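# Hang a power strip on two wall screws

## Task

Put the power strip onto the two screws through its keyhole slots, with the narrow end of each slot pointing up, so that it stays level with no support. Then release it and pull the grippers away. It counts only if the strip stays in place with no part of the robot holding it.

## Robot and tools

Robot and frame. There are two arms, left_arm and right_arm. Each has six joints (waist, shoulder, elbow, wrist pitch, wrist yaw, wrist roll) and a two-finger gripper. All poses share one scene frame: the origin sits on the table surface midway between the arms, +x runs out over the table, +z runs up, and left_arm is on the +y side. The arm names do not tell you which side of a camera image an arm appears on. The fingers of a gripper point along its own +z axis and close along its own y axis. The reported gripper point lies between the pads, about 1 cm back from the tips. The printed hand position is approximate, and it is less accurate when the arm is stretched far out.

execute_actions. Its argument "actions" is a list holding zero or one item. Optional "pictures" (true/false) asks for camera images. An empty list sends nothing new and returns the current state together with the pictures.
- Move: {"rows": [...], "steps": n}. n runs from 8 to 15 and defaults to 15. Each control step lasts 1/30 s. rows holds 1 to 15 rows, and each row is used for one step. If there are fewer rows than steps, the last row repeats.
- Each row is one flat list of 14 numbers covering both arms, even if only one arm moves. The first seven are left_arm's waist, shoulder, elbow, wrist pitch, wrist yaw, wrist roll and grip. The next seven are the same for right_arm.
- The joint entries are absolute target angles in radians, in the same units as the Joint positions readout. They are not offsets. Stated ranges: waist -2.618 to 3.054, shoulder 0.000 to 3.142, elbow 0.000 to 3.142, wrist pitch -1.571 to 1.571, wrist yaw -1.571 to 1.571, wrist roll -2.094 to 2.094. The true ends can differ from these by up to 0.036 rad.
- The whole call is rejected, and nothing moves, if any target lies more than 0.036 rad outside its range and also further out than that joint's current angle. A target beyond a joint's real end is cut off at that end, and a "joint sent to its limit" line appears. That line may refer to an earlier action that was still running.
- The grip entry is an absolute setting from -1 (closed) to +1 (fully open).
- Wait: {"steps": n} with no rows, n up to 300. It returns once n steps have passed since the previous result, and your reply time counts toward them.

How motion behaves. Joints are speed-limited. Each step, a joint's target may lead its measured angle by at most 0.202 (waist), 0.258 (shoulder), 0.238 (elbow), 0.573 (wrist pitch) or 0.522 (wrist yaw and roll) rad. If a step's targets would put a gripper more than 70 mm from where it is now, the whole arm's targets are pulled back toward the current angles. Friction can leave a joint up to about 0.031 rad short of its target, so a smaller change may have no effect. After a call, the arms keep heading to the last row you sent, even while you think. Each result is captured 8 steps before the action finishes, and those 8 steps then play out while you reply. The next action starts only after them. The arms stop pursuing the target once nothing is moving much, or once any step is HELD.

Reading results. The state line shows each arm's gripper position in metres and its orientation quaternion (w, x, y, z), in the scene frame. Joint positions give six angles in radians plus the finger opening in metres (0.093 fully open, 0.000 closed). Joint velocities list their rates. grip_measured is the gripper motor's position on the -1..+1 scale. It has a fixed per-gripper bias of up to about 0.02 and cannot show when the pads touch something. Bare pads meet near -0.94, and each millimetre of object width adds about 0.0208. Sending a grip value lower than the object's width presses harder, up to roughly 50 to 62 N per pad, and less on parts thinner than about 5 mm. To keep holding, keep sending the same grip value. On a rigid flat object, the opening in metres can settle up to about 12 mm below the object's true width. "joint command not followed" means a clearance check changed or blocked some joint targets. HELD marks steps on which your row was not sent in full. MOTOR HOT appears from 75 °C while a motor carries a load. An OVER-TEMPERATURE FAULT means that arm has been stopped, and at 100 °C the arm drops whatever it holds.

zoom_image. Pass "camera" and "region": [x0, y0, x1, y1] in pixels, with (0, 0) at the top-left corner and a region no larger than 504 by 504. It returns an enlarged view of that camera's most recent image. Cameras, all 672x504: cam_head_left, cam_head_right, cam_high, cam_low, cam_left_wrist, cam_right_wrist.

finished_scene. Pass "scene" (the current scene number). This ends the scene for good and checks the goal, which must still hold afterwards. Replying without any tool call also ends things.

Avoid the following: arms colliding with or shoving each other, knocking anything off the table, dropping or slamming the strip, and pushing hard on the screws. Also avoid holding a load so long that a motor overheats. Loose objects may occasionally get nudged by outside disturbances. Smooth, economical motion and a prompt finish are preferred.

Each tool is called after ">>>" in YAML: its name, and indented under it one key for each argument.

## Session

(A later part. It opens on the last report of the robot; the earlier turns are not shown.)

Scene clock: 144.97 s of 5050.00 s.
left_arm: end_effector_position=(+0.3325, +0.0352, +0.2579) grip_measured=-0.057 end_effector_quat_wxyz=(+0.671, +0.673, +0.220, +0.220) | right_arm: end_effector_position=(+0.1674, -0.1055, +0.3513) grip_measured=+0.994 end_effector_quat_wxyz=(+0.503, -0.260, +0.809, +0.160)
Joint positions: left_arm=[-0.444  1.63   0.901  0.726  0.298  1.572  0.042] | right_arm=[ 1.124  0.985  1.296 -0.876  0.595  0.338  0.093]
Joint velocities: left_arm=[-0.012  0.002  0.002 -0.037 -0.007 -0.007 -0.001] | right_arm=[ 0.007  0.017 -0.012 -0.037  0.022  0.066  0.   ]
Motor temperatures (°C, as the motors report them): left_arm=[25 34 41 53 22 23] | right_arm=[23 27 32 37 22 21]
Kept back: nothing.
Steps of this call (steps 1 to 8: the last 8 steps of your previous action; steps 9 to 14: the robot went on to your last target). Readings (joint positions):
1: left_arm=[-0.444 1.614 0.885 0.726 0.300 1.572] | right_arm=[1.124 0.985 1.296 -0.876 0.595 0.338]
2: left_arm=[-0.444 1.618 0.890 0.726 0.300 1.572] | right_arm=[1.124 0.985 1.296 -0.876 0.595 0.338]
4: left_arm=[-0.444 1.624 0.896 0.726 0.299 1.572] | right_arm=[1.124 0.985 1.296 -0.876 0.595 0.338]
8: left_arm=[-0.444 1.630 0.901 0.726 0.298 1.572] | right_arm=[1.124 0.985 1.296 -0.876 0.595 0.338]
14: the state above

>>> execute_actions:
  actions: []

>>> zoom_image:
  camera: "cam_right_wrist"
  region: [295, 205, 355, 265]

>>> zoom_image:
  camera: "cam_right_wrist"
  region: [305, 60, 355, 110]

Scene clock: 145.40 s of 5050.00 s.
left_arm: end_effector_position=(+0.3325, +0.0352, +0.2579) grip_measured=-0.057 end_effector_quat_wxyz=(+0.671, +0.673, +0.220, +0.220) | right_arm: end_effector_position=(+0.1674, -0.1055, +0.3513) grip_measured=+0.994 end_effector_quat_wxyz=(+0.503, -0.260, +0.809, +0.160)
Joint positions: left_arm=[-0.444  1.63   0.901  0.726  0.298  1.572  0.042] | right_arm=[ 1.124  0.985  1.296 -0.876  0.595  0.338  0.093]
Joint velocities: left_arm=[-0.012  0.007 -0.002  0.007 -0.022 -0.051  0.001] | right_arm=[ 0.017 -0.012 -0.002 -0.007 -0.066  0.007 -0.   ]
Motor temperatures (°C, as the motors report them): left_arm=[25 34 41 53 22 23] | right_arm=[23 27 32 37 22 21]
Kept back: nothing.
Steps of this call (steps 1 to 13: the robot went on to your last target). Readings (joint positions):
1: left_arm=[-0.444 1.630 0.901 0.726 0.298 1.572] | right_arm=[1.124 0.985 1.296 -0.876 0.595 0.338]
2: left_arm=[-0.444 1.630 0.901 0.726 0.298 1.572] | right_arm=[1.124 0.985 1.296 -0.876 0.595 0.338]
4: left_arm=[-0.444 1.630 0.901 0.726 0.298 1.572] | right_arm=[1.124 0.985 1.296 -0.876 0.595 0.338]
8: left_arm=[-0.444 1.630 0.901 0.726 0.298 1.572] | right_arm=[1.124 0.985 1.296 -0.876 0.595 0.338]
13: the state above

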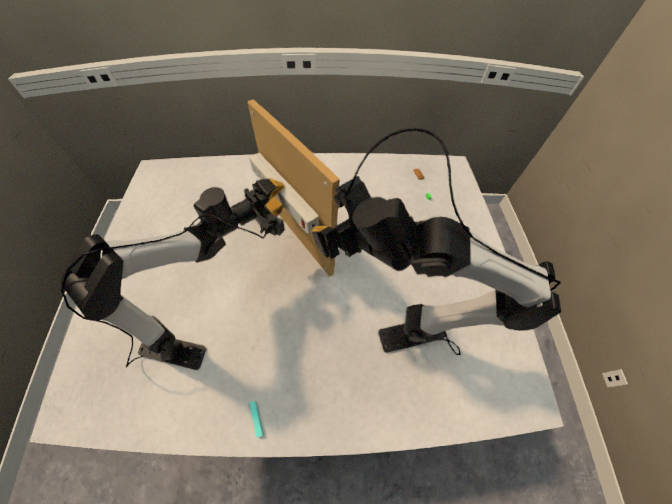

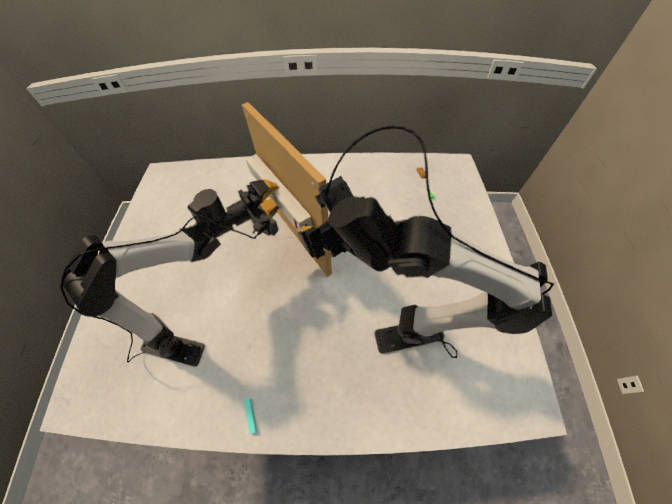

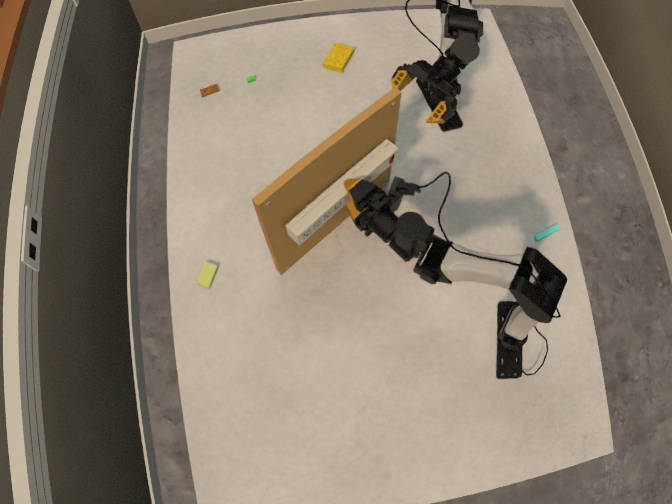

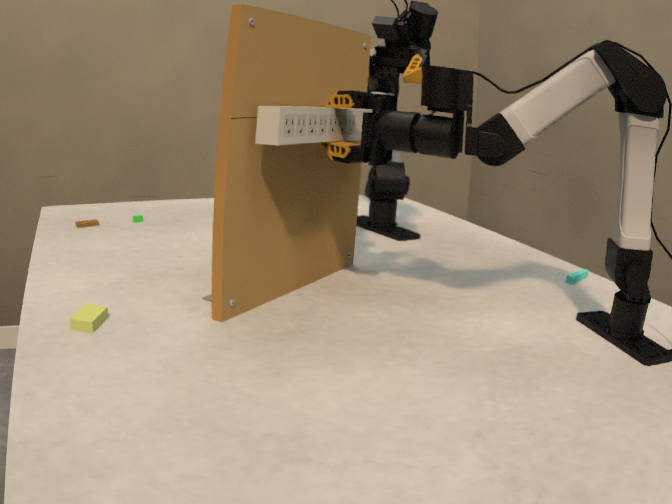

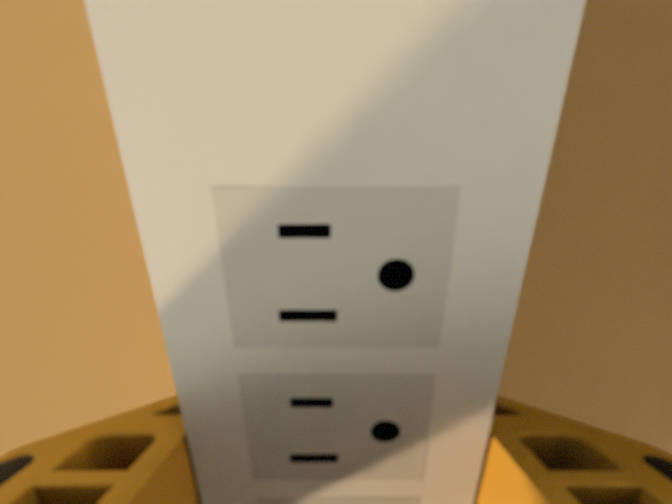

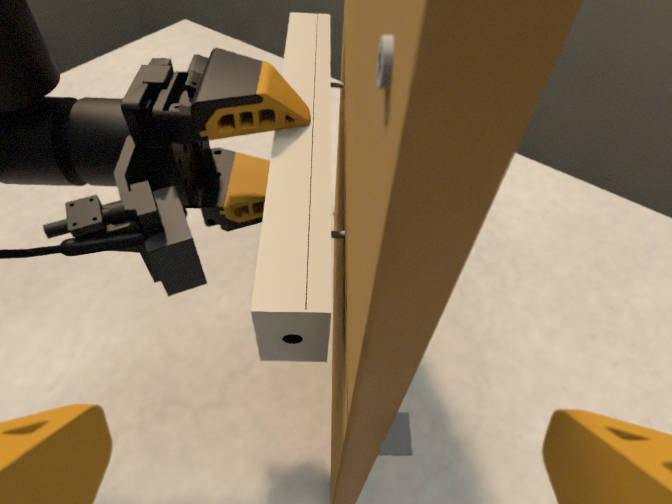

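Region (295, 205, 355, 265) of cam_right_wrist's 672x504 image, scaled by 8.400, with more detail than that image has.

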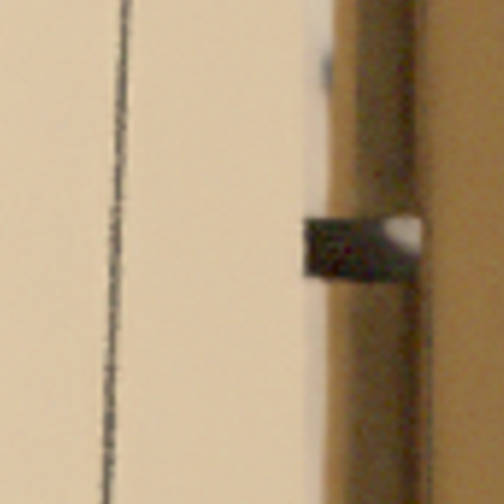

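Region (305, 60, 355, 110) of cam_right_wrist's 672x504 image, scaled by 10.080, with more detail than that image has.

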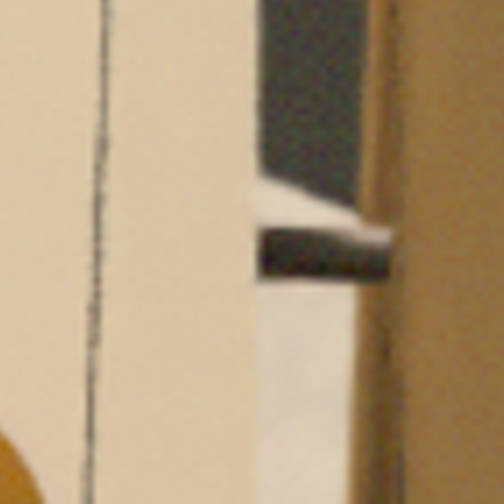

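>>> execute_actions:
  actions:
    - {"rows": [[-0.452,1.614,0.971,0.877,0.303,1.58,-0.21,1.115,0.966,1.284,-0.878,0.608,0.345,1.0],[-0.453,1.615,0.972,0.877,0.309,1.58,-0.21,1.115,0.966,1.284,-0.878,0.608,0.345,1.0],[-0.454,1.617,0.974,0.877,0.312,1.58,-0.21,1.115,0.966,1.284,-0.878,0.608,0.345,1.0],[-0.455,1.619,0.976,0.877,0.314,1.58,-0.21,1.115,0.966,1.284,-0.878,0.608,0.345,1.0],[-0.455,1.621,0.978,0.877,0.315,1.58,-0.21,1.115,0.966,1.284,-0.878,0.608,0.345,1.0],[-0.455,1.623,0.980,0.877,0.316,1.58,-0.21,1.115,0.966,1.284,-0.878,0.608,0.345,1.0],[-0.455,1.625,0.982,0.877,0.317,1.58,-0.21,1.115,0.966,1.284,-0.878,0.608,0.345,1.0],[-0.455,1.627,0.984,0.877,0.318,1.58,-0.21,1.115,0.966,1.284,-0.878,0.608,0.345,1.0],[-0.455,1.629,0.986,0.877,0.318,1.58,-0.21,1.115,0.966,1.284,-0.878,0.608,0.345,1.0],[-0.455,1.631,0.988,0.877,0.318,1.58,-0.21,1.115,0.966,1.284,-0.878,0.608,0.345,1.0]], "steps": 13}

>>> execute_actions:
  actions:
    - {"steps": 14}
  pictures: true

Scene clock: 147.17 s of 5050.00 s.
left_arm: end_effector_position=(+0.3325, +0.0352, +0.2579) grip_measured=-0.057 end_effector_quat_wxyz=(+0.671, +0.673, +0.220, +0.220) | right_arm: end_effector_position=(+0.1674, -0.1055, +0.3513) grip_measured=+0.994 end_effector_quat_wxyz=(+0.503, -0.260, +0.809, +0.160)
Joint positions: left_arm=[-0.444  1.63   0.901  0.726  0.298  1.572  0.042] | right_arm=[ 1.124  0.985  1.296 -0.876  0.595  0.338  0.093]
Joint velocities: left_arm=[-0.007 -0.007  0.007  0.022 -0.066 -0.007 -0.001] | right_arm=[-0.007 -0.017 -0.017  0.037 -0.051  0.051  0.   ]
Motor temperatures (°C, as the motors report them): left_arm=[25 34 41 53 22 23] | right_arm=[23 27 32 37 22 21]
Steps of this call (steps 1 to 15: the robot went on to your last target; steps 16 to 48: nothing new was sent; steps 49 to 53: the first 5 steps of this action). Readings (joint positions):
49: left_arm=[-0.444 1.630 0.901 0.726 0.298 1.572] | right_arm=[1.124 0.985 1.296 -0.876 0.595 0.338]
50: left_arm=[-0.444 1.630 0.901 0.726 0.298 1.572] | right_arm=[1.124 0.985 1.296 -0.876 0.595 0.338]
52: left_arm=[-0.444 1.630 0.901 0.726 0.298 1.572] | right_arm=[1.124 0.985 1.296 -0.876 0.595 0.338]
53: the state above

Scene clock: 147.63 s of 5050.00 s.
left_arm: end_effector_position=(+0.3333, +0.0336, +0.2579) grip_measured=-0.057 end_effector_quat_wxyz=(+0.671, +0.673, +0.219, +0.219) | right_arm: end_effector_position=(+0.1674, -0.1055, +0.3513) grip_measured=+0.994 end_effector_quat_wxyz=(+0.503, -0.260, +0.809, +0.160)
Joint positions: left_arm=[-0.444  1.637  0.908  0.726  0.303  1.572  0.042] | right_arm=[ 1.124  0.985  1.296 -0.876  0.595  0.338  0.093]
Joint velocities: left_arm=[-0.007  0.002  0.002 -0.037 -0.022  0.022  0.   ] | right_arm=[-0.002 -0.007  0.012 -0.022 -0.007  0.037 -0.002]
Motor temperatures (°C, as the motors report them): left_arm=[25 34 42 53 22 23] | right_arm=[23 27 32 37 22 21]
Kept back: nothing.
Steps of this call (steps 1 to 8: the last 8 steps of your previous action; steps 9 to 14: the robot went on to your last target). Readings (joint positions):
1: left_arm=[-0.444 1.630 0.901 0.726 0.298 1.572] | right_arm=[1.124 0.985 1.296 -0.876 0.595 0.338]
2: left_arm=[-0.444 1.631 0.901 0.727 0.298 1.572] | right_arm=[1.124 0.985 1.296 -0.876 0.595 0.338]
4: left_arm=[-0.444 1.631 0.902 0.727 0.299 1.572] | right_arm=[1.124 0.985 1.296 -0.876 0.595 0.338]
8: left_arm=[-0.444 1.636 0.907 0.726 0.302 1.572] | right_arm=[1.124 0.985 1.296 -0.876 0.595 0.338]
14: the state above

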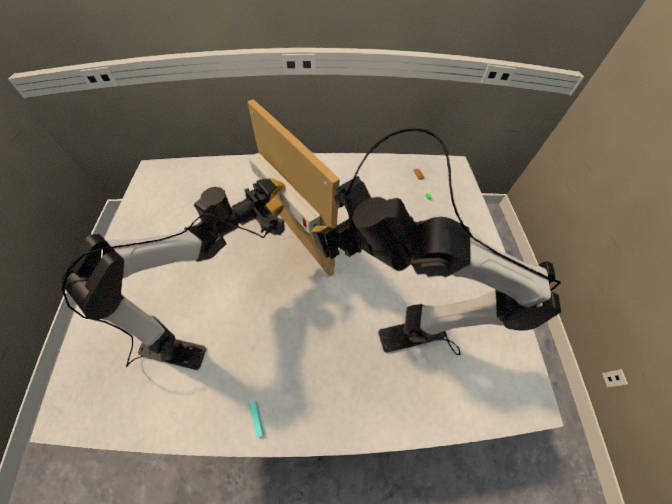

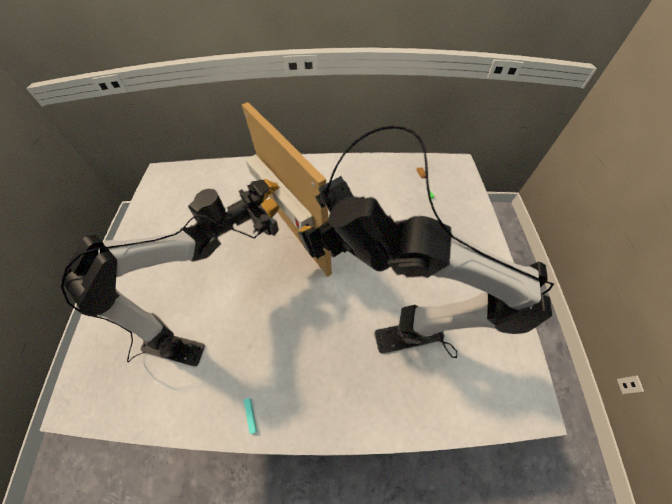

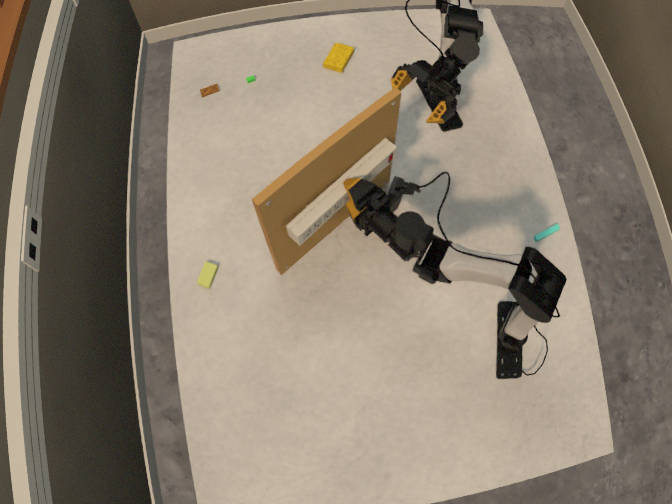

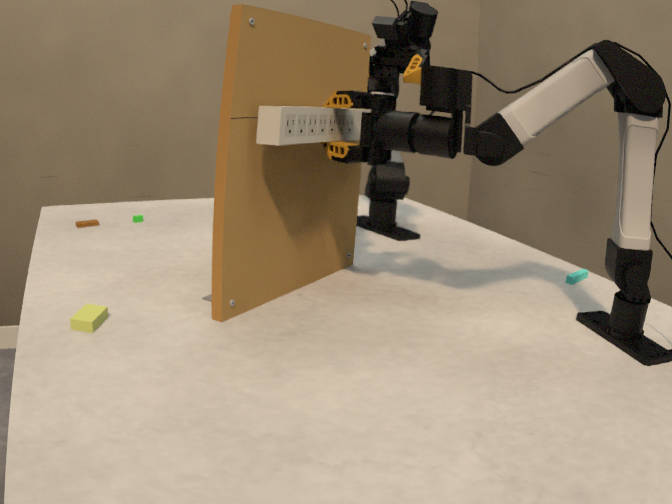

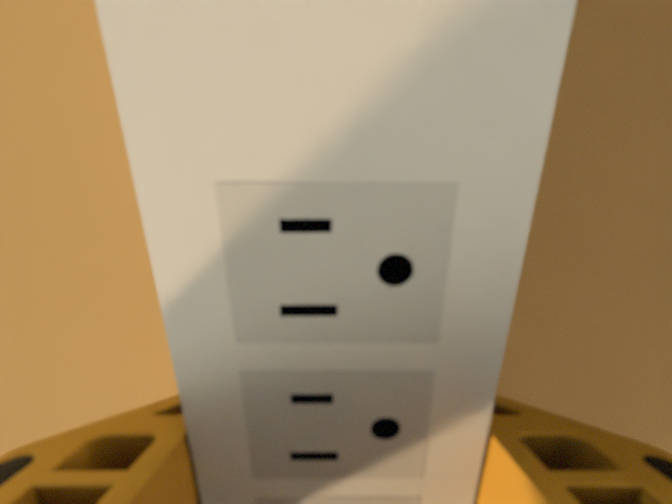

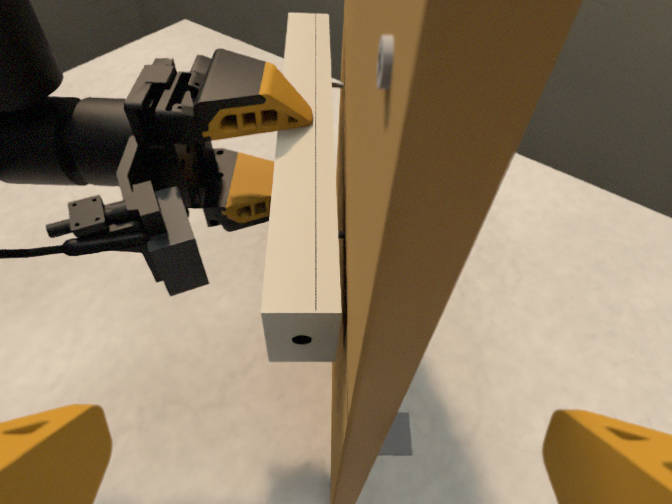

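>>> zoom_image:
  camera: "cam_low"
  region: [225, 90, 295, 160]

>>> zoom_image:
  camera: "cam_low"
  region: [225, 85, 405, 165]

>>> zoom_image:
  camera: "cam_right_wrist"
  region: [305, 60, 355, 110]

Region (225, 90, 295, 160) of cam_low's 672x504 image, scaled by 7.200, with more detail than that image has.

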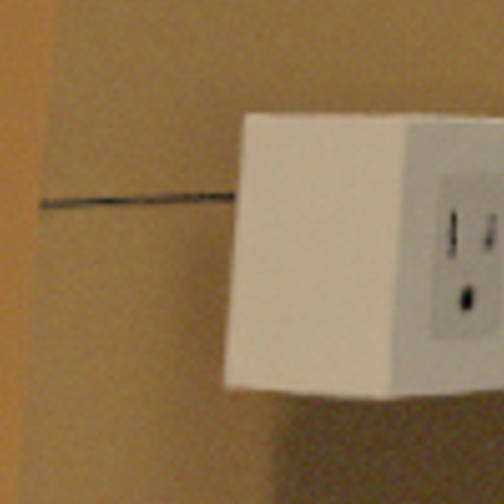

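Region (225, 85, 405, 165) of cam_low's 672x504 image, scaled by 2.800, with more detail than that image has.

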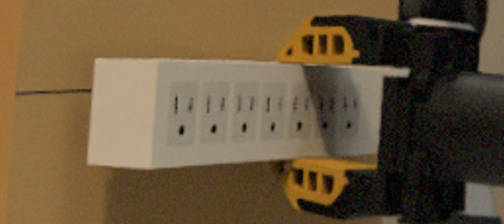

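Region (305, 60, 355, 110) of cam_right_wrist's 672x504 image, scaled by 10.080, with more detail than that image has.

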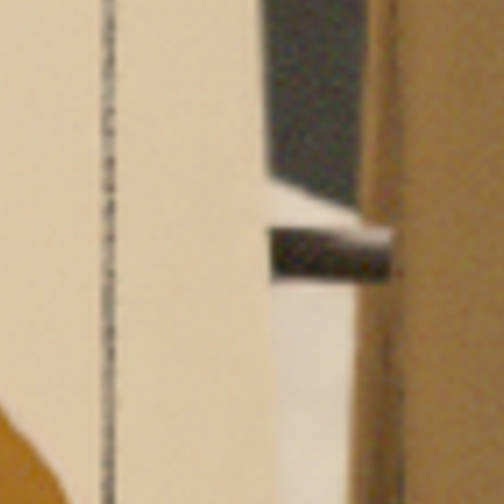

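>>> execute_actions:
  actions:
    - {"rows": [[-0.450,1.620,0.972,0.877,0.312,1.575,-0.21,1.115,0.966,1.284,-0.878,0.608,0.345,1.0],[-0.447,1.608,0.956,0.877,0.306,1.570,-0.21,1.115,0.966,1.284,-0.878,0.608,0.345,1.0],[-0.445,1.597,0.942,0.877,0.303,1.566,-0.21,1.115,0.966,1.284,-0.878,0.608,0.345,1.0],[-0.445,1.588,0.930,0.877,0.303,1.564,-0.21,1.115,0.966,1.284,-0.878,0.608,0.345,1.0],[-0.445,1.582,0.924,0.877,0.303,1.563,-0.21,1.115,0.966,1.284,-0.878,0.608,0.345,1.0],[-0.445,1.578,0.921,0.877,0.303,1.563,-0.21,1.115,0.966,1.284,-0.878,0.608,0.345,1.0],[-0.445,1.576,0.919,0.877,0.303,1.563,-0.21,1.115,0.966,1.284,-0.878,0.608,0.345,1.0],[-0.445,1.575,0.919,0.877,0.303,1.561,-0.21,1.115,0.966,1.284,-0.878,0.608,0.345,1.0],[-0.445,1.575,0.919,0.877,0.303,1.558,-0.21,1.115,0.966,1.284,-0.878,0.608,0.345,1.0],[-0.445,1.575,0.919,0.877,0.303,1.555,-0.21,1.115,0.966,1.284,-0.878,0.608,0.345,1.0],[-0.445,1.575,0.919,0.877,0.303,1.552,-0.21,1.115,0.966,1.284,-0.878,0.608,0.345,1.0],[-0.445,1.575,0.919,0.877,0.303,1.550,-0.21,1.115,0.966,1.284,-0.878,0.608,0.345,1.0]], "steps": 15}

>>> execute_actions:
  actions:
    - {"steps": 22}
  pictures: true

Scene clock: 152.13 s of 5050.00 s.
left_arm: end_effector_position=(+0.3325, +0.0343, +0.2579) grip_measured=-0.057 end_effector_quat_wxyz=(+0.672, +0.673, +0.220, +0.217) | right_arm: end_effector_position=(+0.1674, -0.1055, +0.3513) grip_measured=+0.994 end_effector_quat_wxyz=(+0.503, -0.260, +0.809, +0.160)
Joint positions: left_arm=[-0.444  1.632  0.904  0.726  0.302  1.569  0.042] | right_arm=[ 1.124  0.985  1.296 -0.876  0.595  0.338  0.093]
Joint velocities: left_arm=[-0.007  0.007 -0.002 -0.022 -0.037 -0.081 -0.   ] | right_arm=[-0.012  0.002  0.007 -0.022  0.007  0.007  0.   ]
Motor temperatures (°C, as the motors report them): left_arm=[25 34 43 54 22 23] | right_arm=[23 27 32 37 22 21]
Steps of this call (steps 1 to 15: the robot went on to your last target; steps 16 to 128: nothing new was sent; steps 129 to 135: the first 7 steps of this action). Readings (joint positions):
129: left_arm=[-0.444 1.637 0.908 0.726 0.303 1.572] | right_arm=[1.124 0.985 1.296 -0.876 0.595 0.338]
130: left_arm=[-0.444 1.637 0.908 0.726 0.303 1.572] | right_arm=[1.124 0.985 1.296 -0.876 0.595 0.338]
132: left_arm=[-0.444 1.636 0.908 0.726 0.303 1.571] | right_arm=[1.124 0.985 1.296 -0.876 0.595 0.338]
135: the state above

Scene clock: 152.87 s of 5050.00 s.
left_arm: end_effector_position=(+0.3322, +0.0345, +0.2572) grip_measured=-0.057 end_effector_quat_wxyz=(+0.673, +0.672, +0.226, +0.212) | right_arm: end_effector_position=(+0.1674, -0.1055, +0.3513) grip_measured=+0.994 end_effector_quat_wxyz=(+0.503, -0.260, +0.809, +0.160)
Joint positions: left_arm=[-0.444  1.632  0.901  0.726  0.302  1.553  0.042] | right_arm=[ 1.124  0.985  1.296 -0.876  0.595  0.338  0.093]
Joint velocities: left_arm=[-0.007  0.012  0.007  0.007 -0.051  0.037 -0.001] | right_arm=[ 0.002 -0.002 -0.007 -0.007 -0.007 -0.081 -0.   ]
Motor temperatures (°C, as the motors report them): left_arm=[25 34 42 54 22 23] | right_arm=[23 27 32 37 22 21]
Kept back: nothing.
Steps of this call (steps 1 to 8: the last 8 steps of your previous action; steps 9 to 22: the robot went on to your last target). Readings (joint positions):
1: left_arm=[-0.444 1.632 0.903 0.726 0.302 1.568] | right_arm=[1.124 0.985 1.296 -0.876 0.595 0.338]
2: left_arm=[-0.444 1.632 0.903 0.726 0.302 1.566] | right_arm=[1.124 0.985 1.296 -0.876 0.595 0.338]
4: left_arm=[-0.444 1.632 0.903 0.726 0.302 1.563] | right_arm=[1.124 0.985 1.296 -0.876 0.595 0.338]
8: left_arm=[-0.444 1.632 0.902 0.726 0.302 1.557] | right_arm=[1.124 0.985 1.296 -0.876 0.595 0.338]
22: the state above

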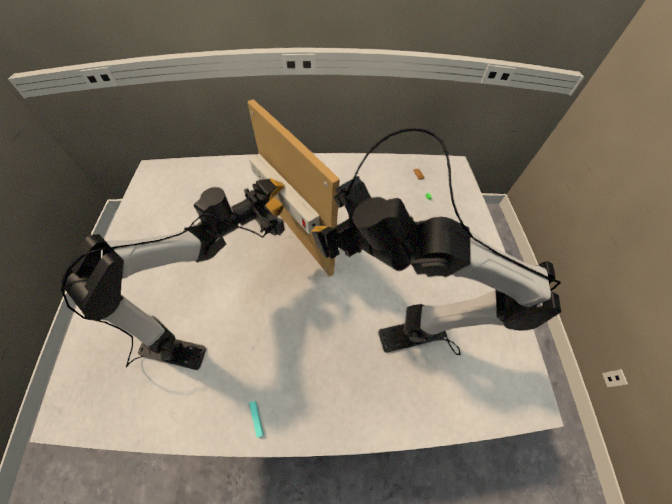

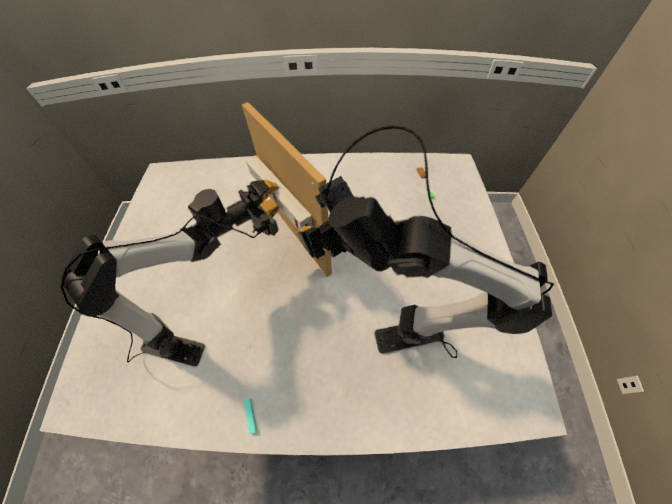

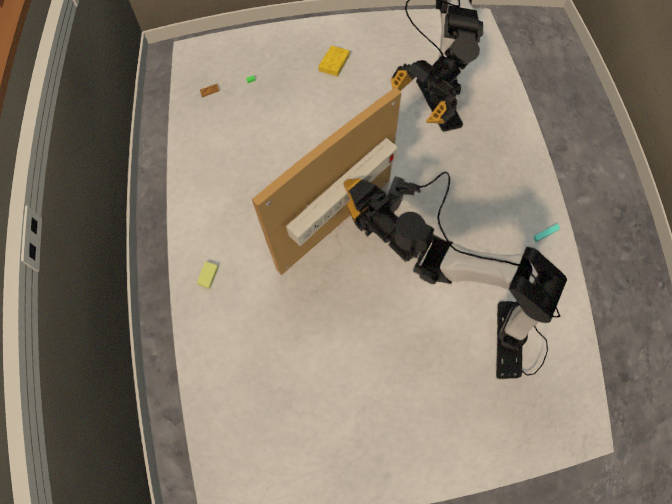

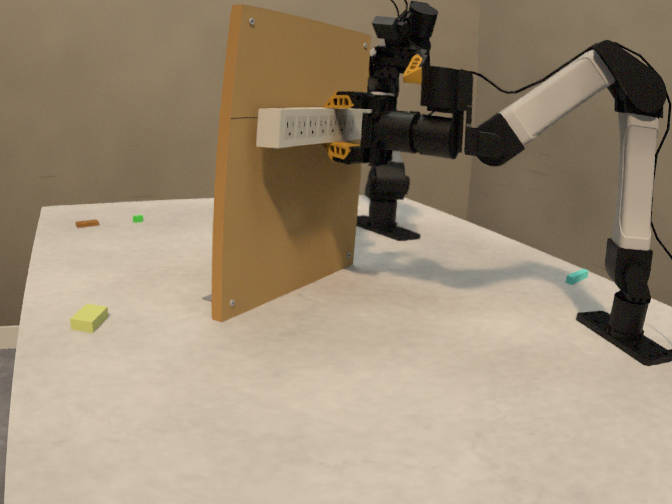

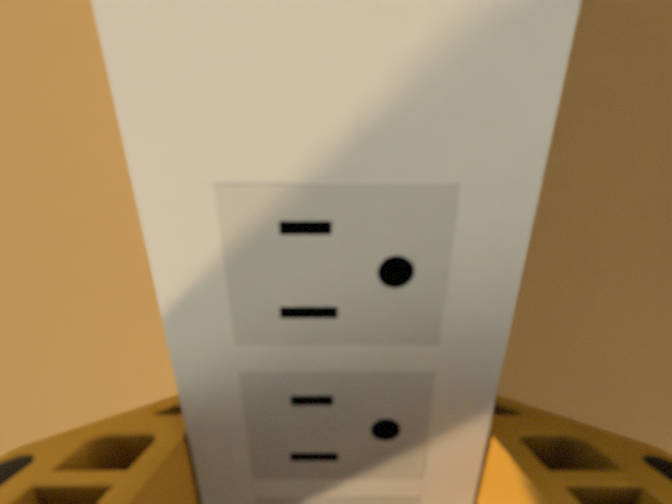

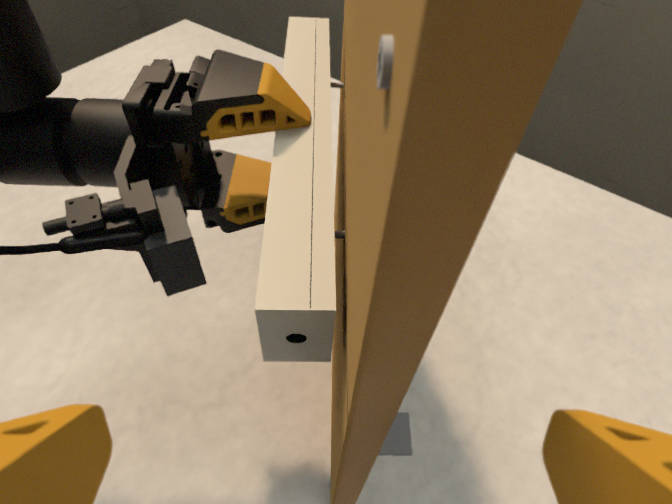

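>>> execute_actions:
  actions:
    - {"rows": [[-0.445,1.585,0.933,0.877,0.305,1.560,-0.21,1.115,0.966,1.284,-0.878,0.608,0.345,1.0],[-0.445,1.595,0.947,0.877,0.307,1.567,-0.21,1.115,0.966,1.284,-0.878,0.608,0.345,1.0],[-0.445,1.603,0.958,0.877,0.308,1.571,-0.21,1.115,0.966,1.284,-0.878,0.608,0.345,1.0],[-0.445,1.606,0.961,0.877,0.308,1.571,-0.21,1.115,0.966,1.284,-0.878,0.608,0.345,1.0]], "steps": 10}

>>> execute_actions:
  actions:
    - {"steps": 16}

Scene clock: 153.87 s of 5050.00 s.
left_arm: end_effector_position=(+0.3322, +0.0345, +0.2572) grip_measured=-0.057 end_effector_quat_wxyz=(+0.673, +0.672, +0.225, +0.212) | right_arm: end_effector_position=(+0.1674, -0.1055, +0.3513) grip_measured=+0.994 end_effector_quat_wxyz=(+0.503, -0.260, +0.809, +0.160)
Joint positions: left_arm=[-0.444  1.632  0.901  0.726  0.302  1.554  0.042] | right_arm=[ 1.124  0.985  1.296 -0.876  0.595  0.338  0.093]
Joint velocities: left_arm=[-0.027 -0.017 -0.002  0.037  0.051  0.037  0.   ] | right_arm=[ 0.002 -0.017 -0.012  0.022  0.022 -0.037 -0.001]
Motor temperatures (°C, as the motors report them): left_arm=[25 34 42 55 22 23] | right_arm=[23 27 32 37 22 21]
Steps of this call (steps 1 to 15: the robot went on to your last target; steps 16 to 28: nothing new was sent; steps 29 to 30: the first 2 steps of this action). Readings (joint positions):
29: left_arm=[-0.444 1.632 0.901 0.726 0.302 1.553] | right_arm=[1.124 0.985 1.296 -0.876 0.595 0.338]
30: the state above

Scene clock: 154.40 s of 5050.00 s.
left_arm: end_effector_position=(+0.3322, +0.0345, +0.2572) grip_measured=-0.057 end_effector_quat_wxyz=(+0.672, +0.673, +0.223, +0.215) | right_arm: end_effector_position=(+0.1674, -0.1055, +0.3513) grip_measured=+0.994 end_effector_quat_wxyz=(+0.503, -0.260, +0.809, +0.160)
Joint positions: left_arm=[-0.444  1.632  0.901  0.726  0.302  1.561  0.042] | right_arm=[ 1.124  0.985  1.296 -0.876  0.595  0.338  0.093]
Joint velocities: left_arm=[ 0.022  0.002  0.002  0.022  0.051  0.037 -0.001] | right_arm=[-0.017 -0.012  0.002  0.007 -0.051 -0.007 -0.001]
Motor temperatures (°C, as the motors report them): left_arm=[25 34 42 55 22 23] | right_arm=[23 27 32 37 22 21]
Kept back: nothing.
Steps of this call (steps 1 to 8: the last 8 steps of your previous action; steps 9 to 15: the robot went on to your last target; step 16: nothing new was sent). Readings (joint positions):
1: left_arm=[-0.444 1.632 0.901 0.726 0.302 1.555] | right_arm=[1.124 0.985 1.296 -0.876 0.595 0.338]
2: left_arm=[-0.444 1.632 0.901 0.726 0.302 1.556] | right_arm=[1.124 0.985 1.296 -0.876 0.595 0.338]
4: left_arm=[-0.444 1.632 0.901 0.726 0.302 1.558] | right_arm=[1.124 0.985 1.296 -0.876 0.595 0.338]
8: left_arm=[-0.444 1.632 0.901 0.726 0.302 1.560] | right_arm=[1.124 0.985 1.296 -0.876 0.595 0.338]
16: the state above
All arms were judged still, so your last target was given up. Only a new action makes them travel on or press farther. Fingers that are still opening or closing keep moving.

>>> execute_actions:
  actions:
    - {"rows": [[-0.445,1.612,0.967,0.877,0.312,1.566,-0.21,1.115,0.966,1.284,-0.878,0.608,0.345,1.0],[-0.445,1.617,0.972,0.877,0.315,1.566,-0.21,1.115,0.966,1.284,-0.878,0.608,0.345,1.0],[-0.445,1.620,0.9745,0.877,0.317,1.566,-0.21,1.115,0.966,1.284,-0.878,0.608,0.345,1.0],[-0.445,1.623,0.977,0.877,0.319,1.566,-0.21,1.115,0.966,1.284,-0.878,0.608,0.345,1.0],[-0.445,1.625,0.980,0.877,0.320,1.566,-0.21,1.115,0.966,1.284,-0.878,0.608,0.345,1.0],[-0.445,1.627,0.982,0.877,0.321,1.566,-0.21,1.115,0.966,1.284,-0.878,0.608,0.345,1.0],[-0.445,1.628,0.984,0.877,0.321,1.566,-0.21,1.115,0.966,1.284,-0.878,0.608,0.345,1.0]], "steps": 11}

>>> execute_actions:
  actions:
    - {"steps": 16}
  pictures: true

Scene clock: 155.03 s of 5050.00 s.
left_arm: end_effector_position=(+0.3323, +0.0343, +0.2570) grip_measured=-0.057 end_effector_quat_wxyz=(+0.672, +0.673, +0.223, +0.214) | right_arm: end_effector_position=(+0.1674, -0.1055, +0.3513) grip_measured=+0.994 end_effector_quat_wxyz=(+0.503, -0.260, +0.809, +0.160)
Joint positions: left_arm=[-0.444  1.633  0.902  0.726  0.303  1.562  0.042] | right_arm=[ 1.124  0.985  1.296 -0.876  0.595  0.338  0.093]
Joint velocities: left_arm=[ 0.002  0.056  0.071  0.007 -0.007  0.022 -0.   ] | right_arm=[-0.002  0.002 -0.007  0.081  0.022  0.007 -0.001]
Motor temperatures (°C, as the motors report them): left_arm=[25 34 42 55 22 23] | right_arm=[23 27 32 37 22 21]
Steps of this call (steps 1 to 16: nothing new was sent; steps 17 to 19: the first 3 steps of this action). Readings (joint positions):
17: left_arm=[-0.444 1.632 0.901 0.726 0.302 1.562] | right_arm=[1.124 0.985 1.296 -0.876 0.595 0.338]
18: left_arm=[-0.444 1.632 0.901 0.726 0.302 1.562] | right_arm=[1.124 0.985 1.296 -0.876 0.595 0.338]
19: the state above

Scene clock: 155.57 s of 5050.00 s.
left_arm: end_effector_position=(+0.3354, +0.0307, +0.2572) grip_measured=-0.057 end_effector_quat_wxyz=(+0.673, +0.673, +0.220, +0.213) | right_arm: end_effector_position=(+0.1674, -0.1055, +0.3513) grip_measured=+0.994 end_effector_quat_wxyz=(+0.503, -0.260, +0.809, +0.160)
Joint positions: left_arm=[-0.444  1.651  0.922  0.726  0.309  1.562  0.042] | right_arm=[ 1.124  0.985  1.296 -0.876  0.595  0.338  0.093]
Joint velocities: left_arm=[-0.017 -0.012 -0.017 -0.007  0.022  0.051  0.   ] | right_arm=[-0.002  0.002 -0.007 -0.037  0.022 -0.007 -0.001]
Motor temperatures (°C, as the motors report them): left_arm=[25 34 42 55 22 23] | right_arm=[23 27 32 37 22 21]
Kept back: nothing.
Steps of this call (steps 1 to 8: the last 8 steps of your previous action; steps 9 to 16: the robot went on to your last target). Readings (joint positions):
1: left_arm=[-0.444 1.635 0.905 0.726 0.304 1.562] | right_arm=[1.124 0.985 1.296 -0.876 0.595 0.338]
2: left_arm=[-0.444 1.640 0.910 0.726 0.305 1.562] | right_arm=[1.124 0.985 1.296 -0.876 0.595 0.338]
4: left_arm=[-0.444 1.647 0.917 0.726 0.307 1.562] | right_arm=[1.124 0.985 1.296 -0.876 0.595 0.338]
8: left_arm=[-0.444 1.651 0.922 0.726 0.309 1.562] | right_arm=[1.124 0.985 1.296 -0.876 0.595 0.338]
16: the state above

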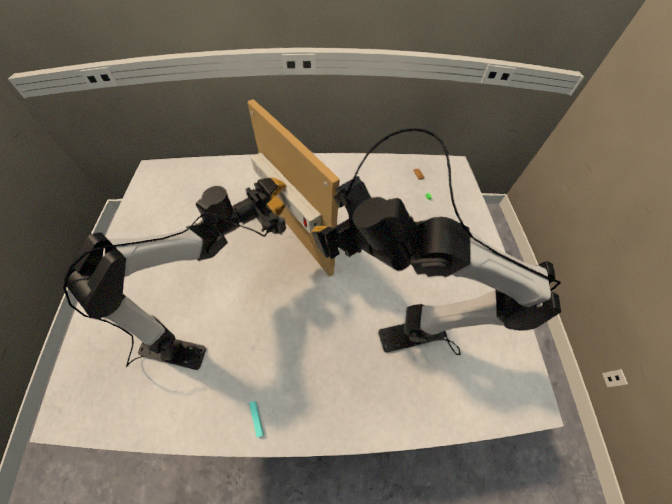

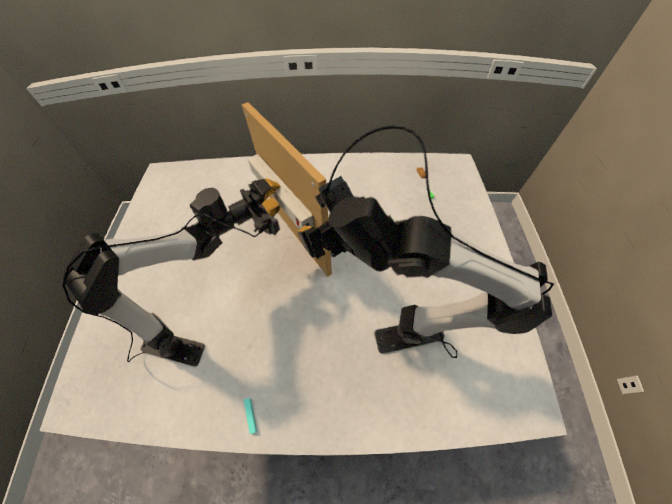

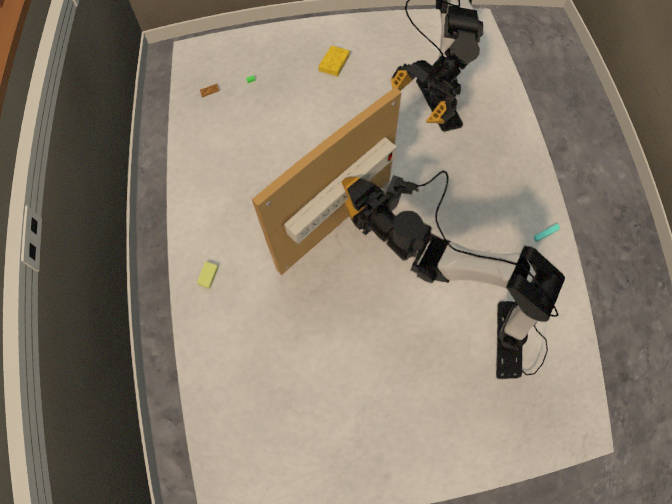

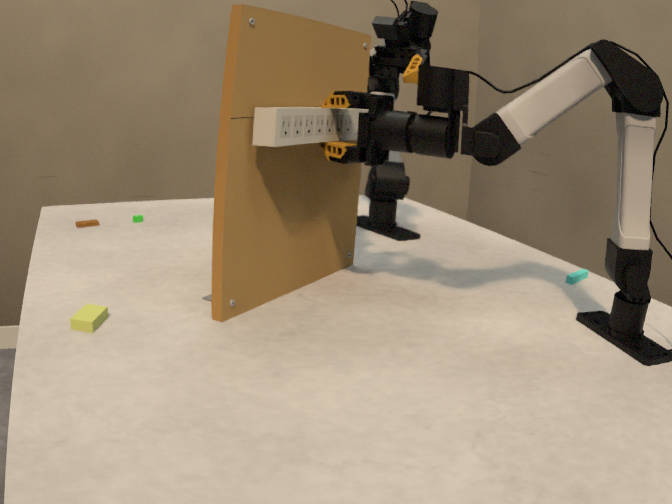

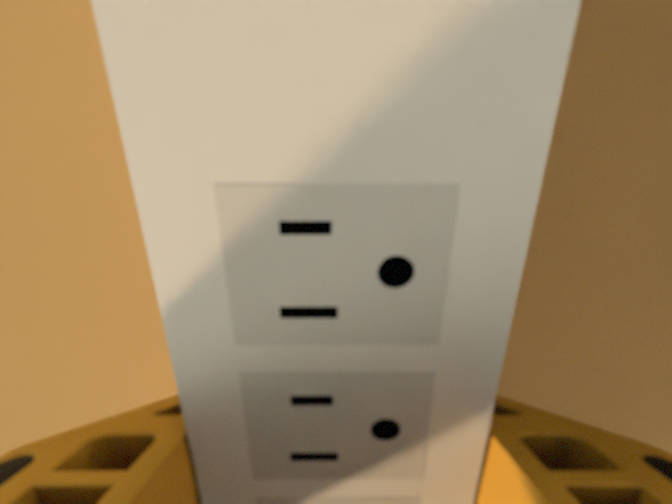

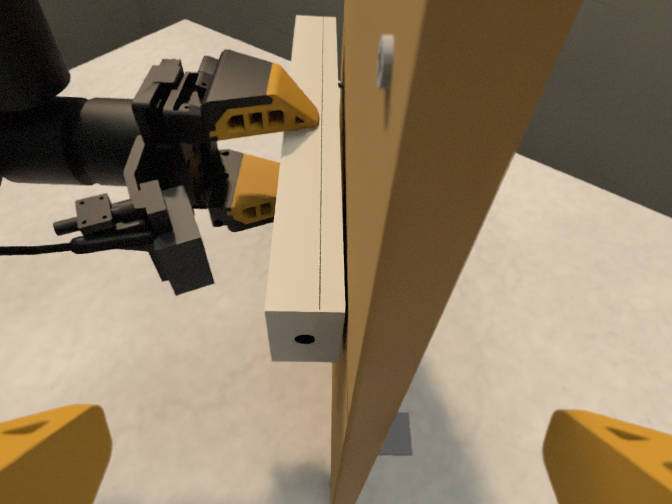

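>>> execute_actions:
  actions:
    - {"rows": [[-0.445,1.632,0.988,0.877,0.323,1.566,-0.21,1.115,0.966,1.284,-0.878,0.608,0.345,1.0],[-0.445,1.636,0.992,0.877,0.325,1.566,-0.21,1.115,0.966,1.284,-0.878,0.608,0.345,1.0],[-0.445,1.639,0.995,0.877,0.327,1.566,-0.21,1.115,0.966,1.284,-0.878,0.608,0.345,1.0],[-0.445,1.641,0.997,0.877,0.328,1.566,-0.21,1.115,0.966,1.284,-0.878,0.608,0.345,1.0],[-0.445,1.643,0.999,0.877,0.329,1.566,-0.21,1.115,0.966,1.284,-0.878,0.608,0.345,1.0],[-0.445,1.645,1.001,0.877,0.330,1.566,-0.21,1.115,0.966,1.284,-0.878,0.608,0.345,1.0],[-0.445,1.647,1.003,0.877,0.330,1.566,-0.21,1.115,0.966,1.284,-0.878,0.608,0.345,1.0],[-0.445,1.649,1.005,0.877,0.330,1.566,-0.21,1.115,0.966,1.284,-0.878,0.608,0.345,1.0],[-0.445,1.651,1.007,0.877,0.330,1.566,-0.21,1.115,0.966,1.284,-0.878,0.608,0.345,1.0],[-0.445,1.653,1.009,0.877,0.330,1.566,-0.21,1.115,0.966,1.284,-0.878,0.608,0.345,1.0],[-0.445,1.655,1.011,0.877,0.330,1.566,-0.21,1.115,0.966,1.284,-0.878,0.608,0.345,1.0],[-0.445,1.657,1.013,0.877,0.330,1.566,-0.21,1.115,0.966,1.284,-0.878,0.608,0.345,1.0],[-0.445,1.659,1.015,0.877,0.330,1.566,-0.21,1.115,0.966,1.284,-0.878,0.608,0.345,1.0],[-0.445,1.661,1.017,0.877,0.330,1.566,-0.21,1.115,0.966,1.284,-0.878,0.608,0.345,1.0]], "steps": 15}

>>> execute_actions:
  actions:
    - {"steps": 16}
  pictures: true

Scene clock: 156.63 s of 5050.00 s.
left_arm: end_effector_position=(+0.3372, +0.0277, +0.2571) grip_measured=-0.057 end_effector_quat_wxyz=(+0.674, +0.674, +0.218, +0.210) | right_arm: end_effector_position=(+0.1674, -0.1055, +0.3513) grip_measured=+0.994 end_effector_quat_wxyz=(+0.503, -0.260, +0.809, +0.160)
Joint positions: left_arm=[-0.444  1.665  0.936  0.726  0.317  1.561  0.042] | right_arm=[ 1.124  0.985  1.296 -0.876  0.595  0.338  0.093]
Joint velocities: left_arm=[-0.017  0.051  0.046 -0.051  0.066 -0.007 -0.001] | right_arm=[ 0.007  0.017  0.002 -0.022  0.066  0.007 -0.001]
Motor temperatures (°C, as the motors report them): left_arm=[25 34 42 55 22 23] | right_arm=[23 27 32 37 22 21]
Steps of this call (steps 1 to 15: the robot went on to your last target; steps 16 to 25: nothing new was sent; steps 26 to 32: the first 7 steps of this action). Readings (joint positions):
26: left_arm=[-0.444 1.651 0.922 0.726 0.309 1.562] | right_arm=[1.124 0.985 1.296 -0.876 0.595 0.338]
27: left_arm=[-0.444 1.651 0.922 0.726 0.310 1.562] | right_arm=[1.124 0.985 1.296 -0.876 0.595 0.338]
29: left_arm=[-0.444 1.655 0.925 0.726 0.312 1.562] | right_arm=[1.124 0.985 1.296 -0.876 0.595 0.338]
32: the state above

Scene clock: 157.17 s of 5050.00 s.
left_arm: end_effector_position=(+0.3375, +0.0264, +0.2569) grip_measured=-0.057 end_effector_quat_wxyz=(+0.675, +0.675, +0.214, +0.207) | right_arm: end_effector_position=(+0.1674, -0.1055, +0.3513) grip_measured=+0.994 end_effector_quat_wxyz=(+0.503, -0.260, +0.809, +0.160)
Joint positions: left_arm=[-0.442  1.671  0.941  0.728  0.327  1.561  0.042] | right_arm=[ 1.124  0.985  1.296 -0.876  0.595  0.338  0.093]
Joint velocities: left_arm=[-0.002 -0.007 -0.022 -0.037 -0.022  0.022  0.001] | right_arm=[ 0.017  0.007  0.002 -0.139 -0.051  0.037 -0.001]
Motor temperatures (°C, as the motors report them): left_arm=[25 34 43 55 22 23] | right_arm=[23 27 32 37 22 21]
Kept back: nothing.
Steps of this call (steps 1 to 8: the last 8 steps of your previous action; steps 9 to 15: the robot went on to your last target; step 16: nothing new was sent). Readings (joint positions):
1: left_arm=[-0.444 1.666 0.937 0.726 0.319 1.561] | right_arm=[1.124 0.985 1.296 -0.876 0.595 0.338]
2: left_arm=[-0.444 1.667 0.938 0.726 0.320 1.561] | right_arm=[1.124 0.985 1.296 -0.876 0.595 0.338]
4: left_arm=[-0.444 1.669 0.940 0.726 0.322 1.561] | right_arm=[1.124 0.985 1.296 -0.876 0.595 0.338]
8: left_arm=[-0.442 1.671 0.941 0.728 0.327 1.561] | right_arm=[1.124 0.985 1.296 -0.876 0.595 0.338]
16: the state above
All arms were judged still, so your last target was given up. Only a new action makes them travel on or press farther. Fingers that are still opening or closing keep moving.

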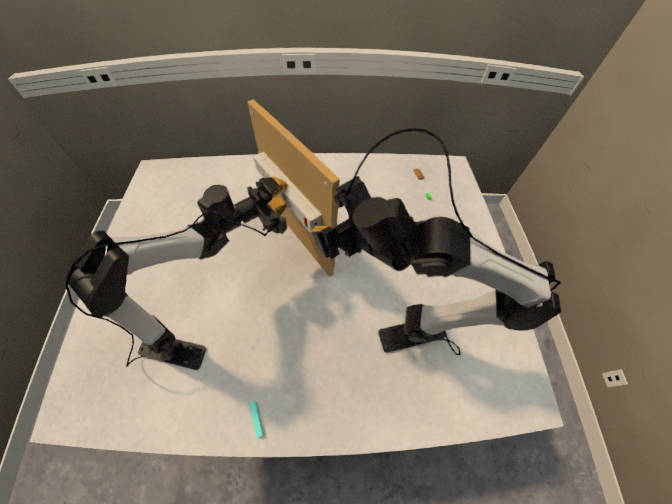

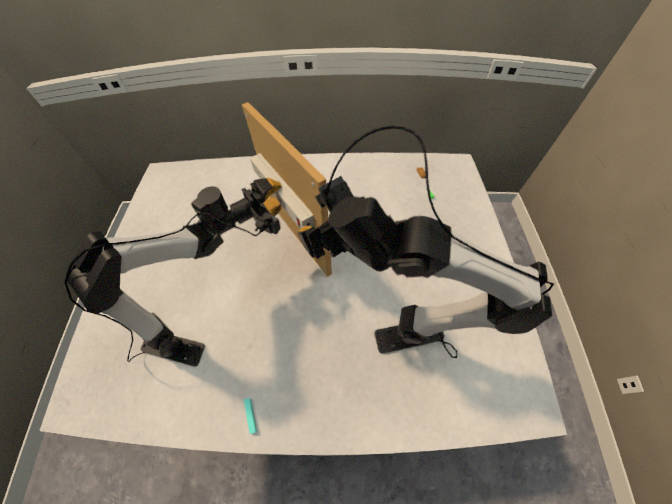

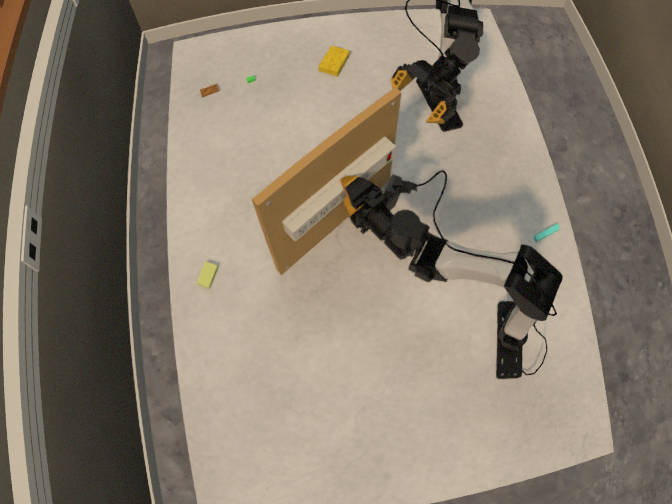

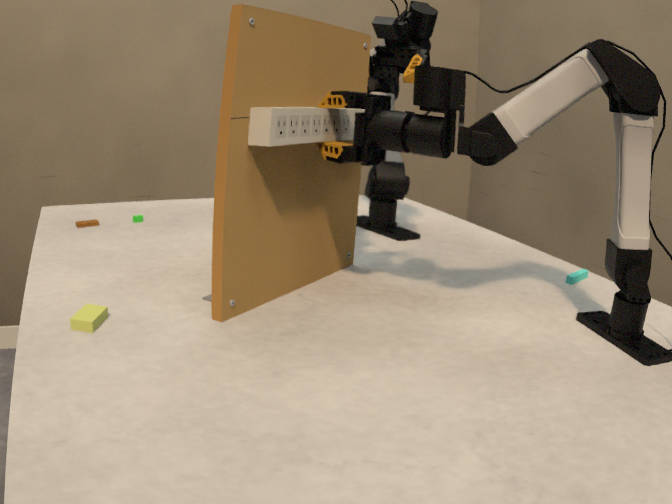

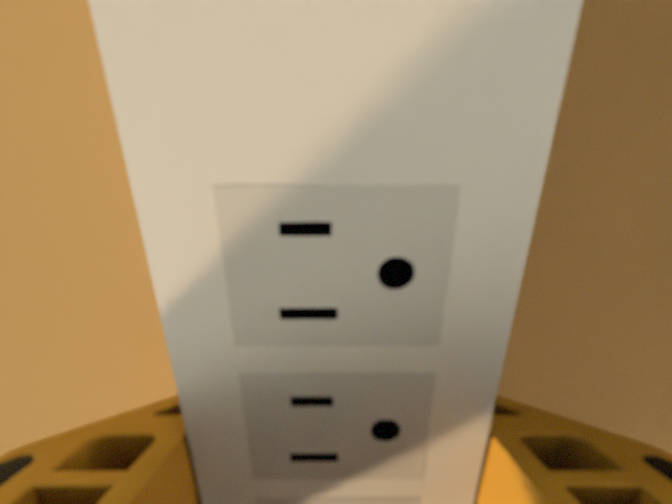

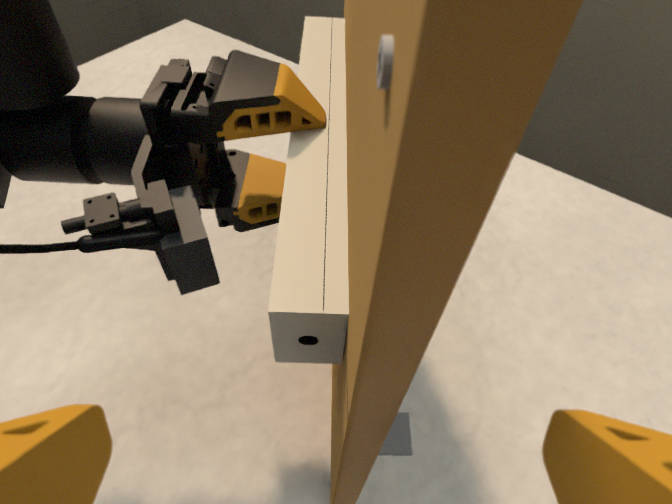

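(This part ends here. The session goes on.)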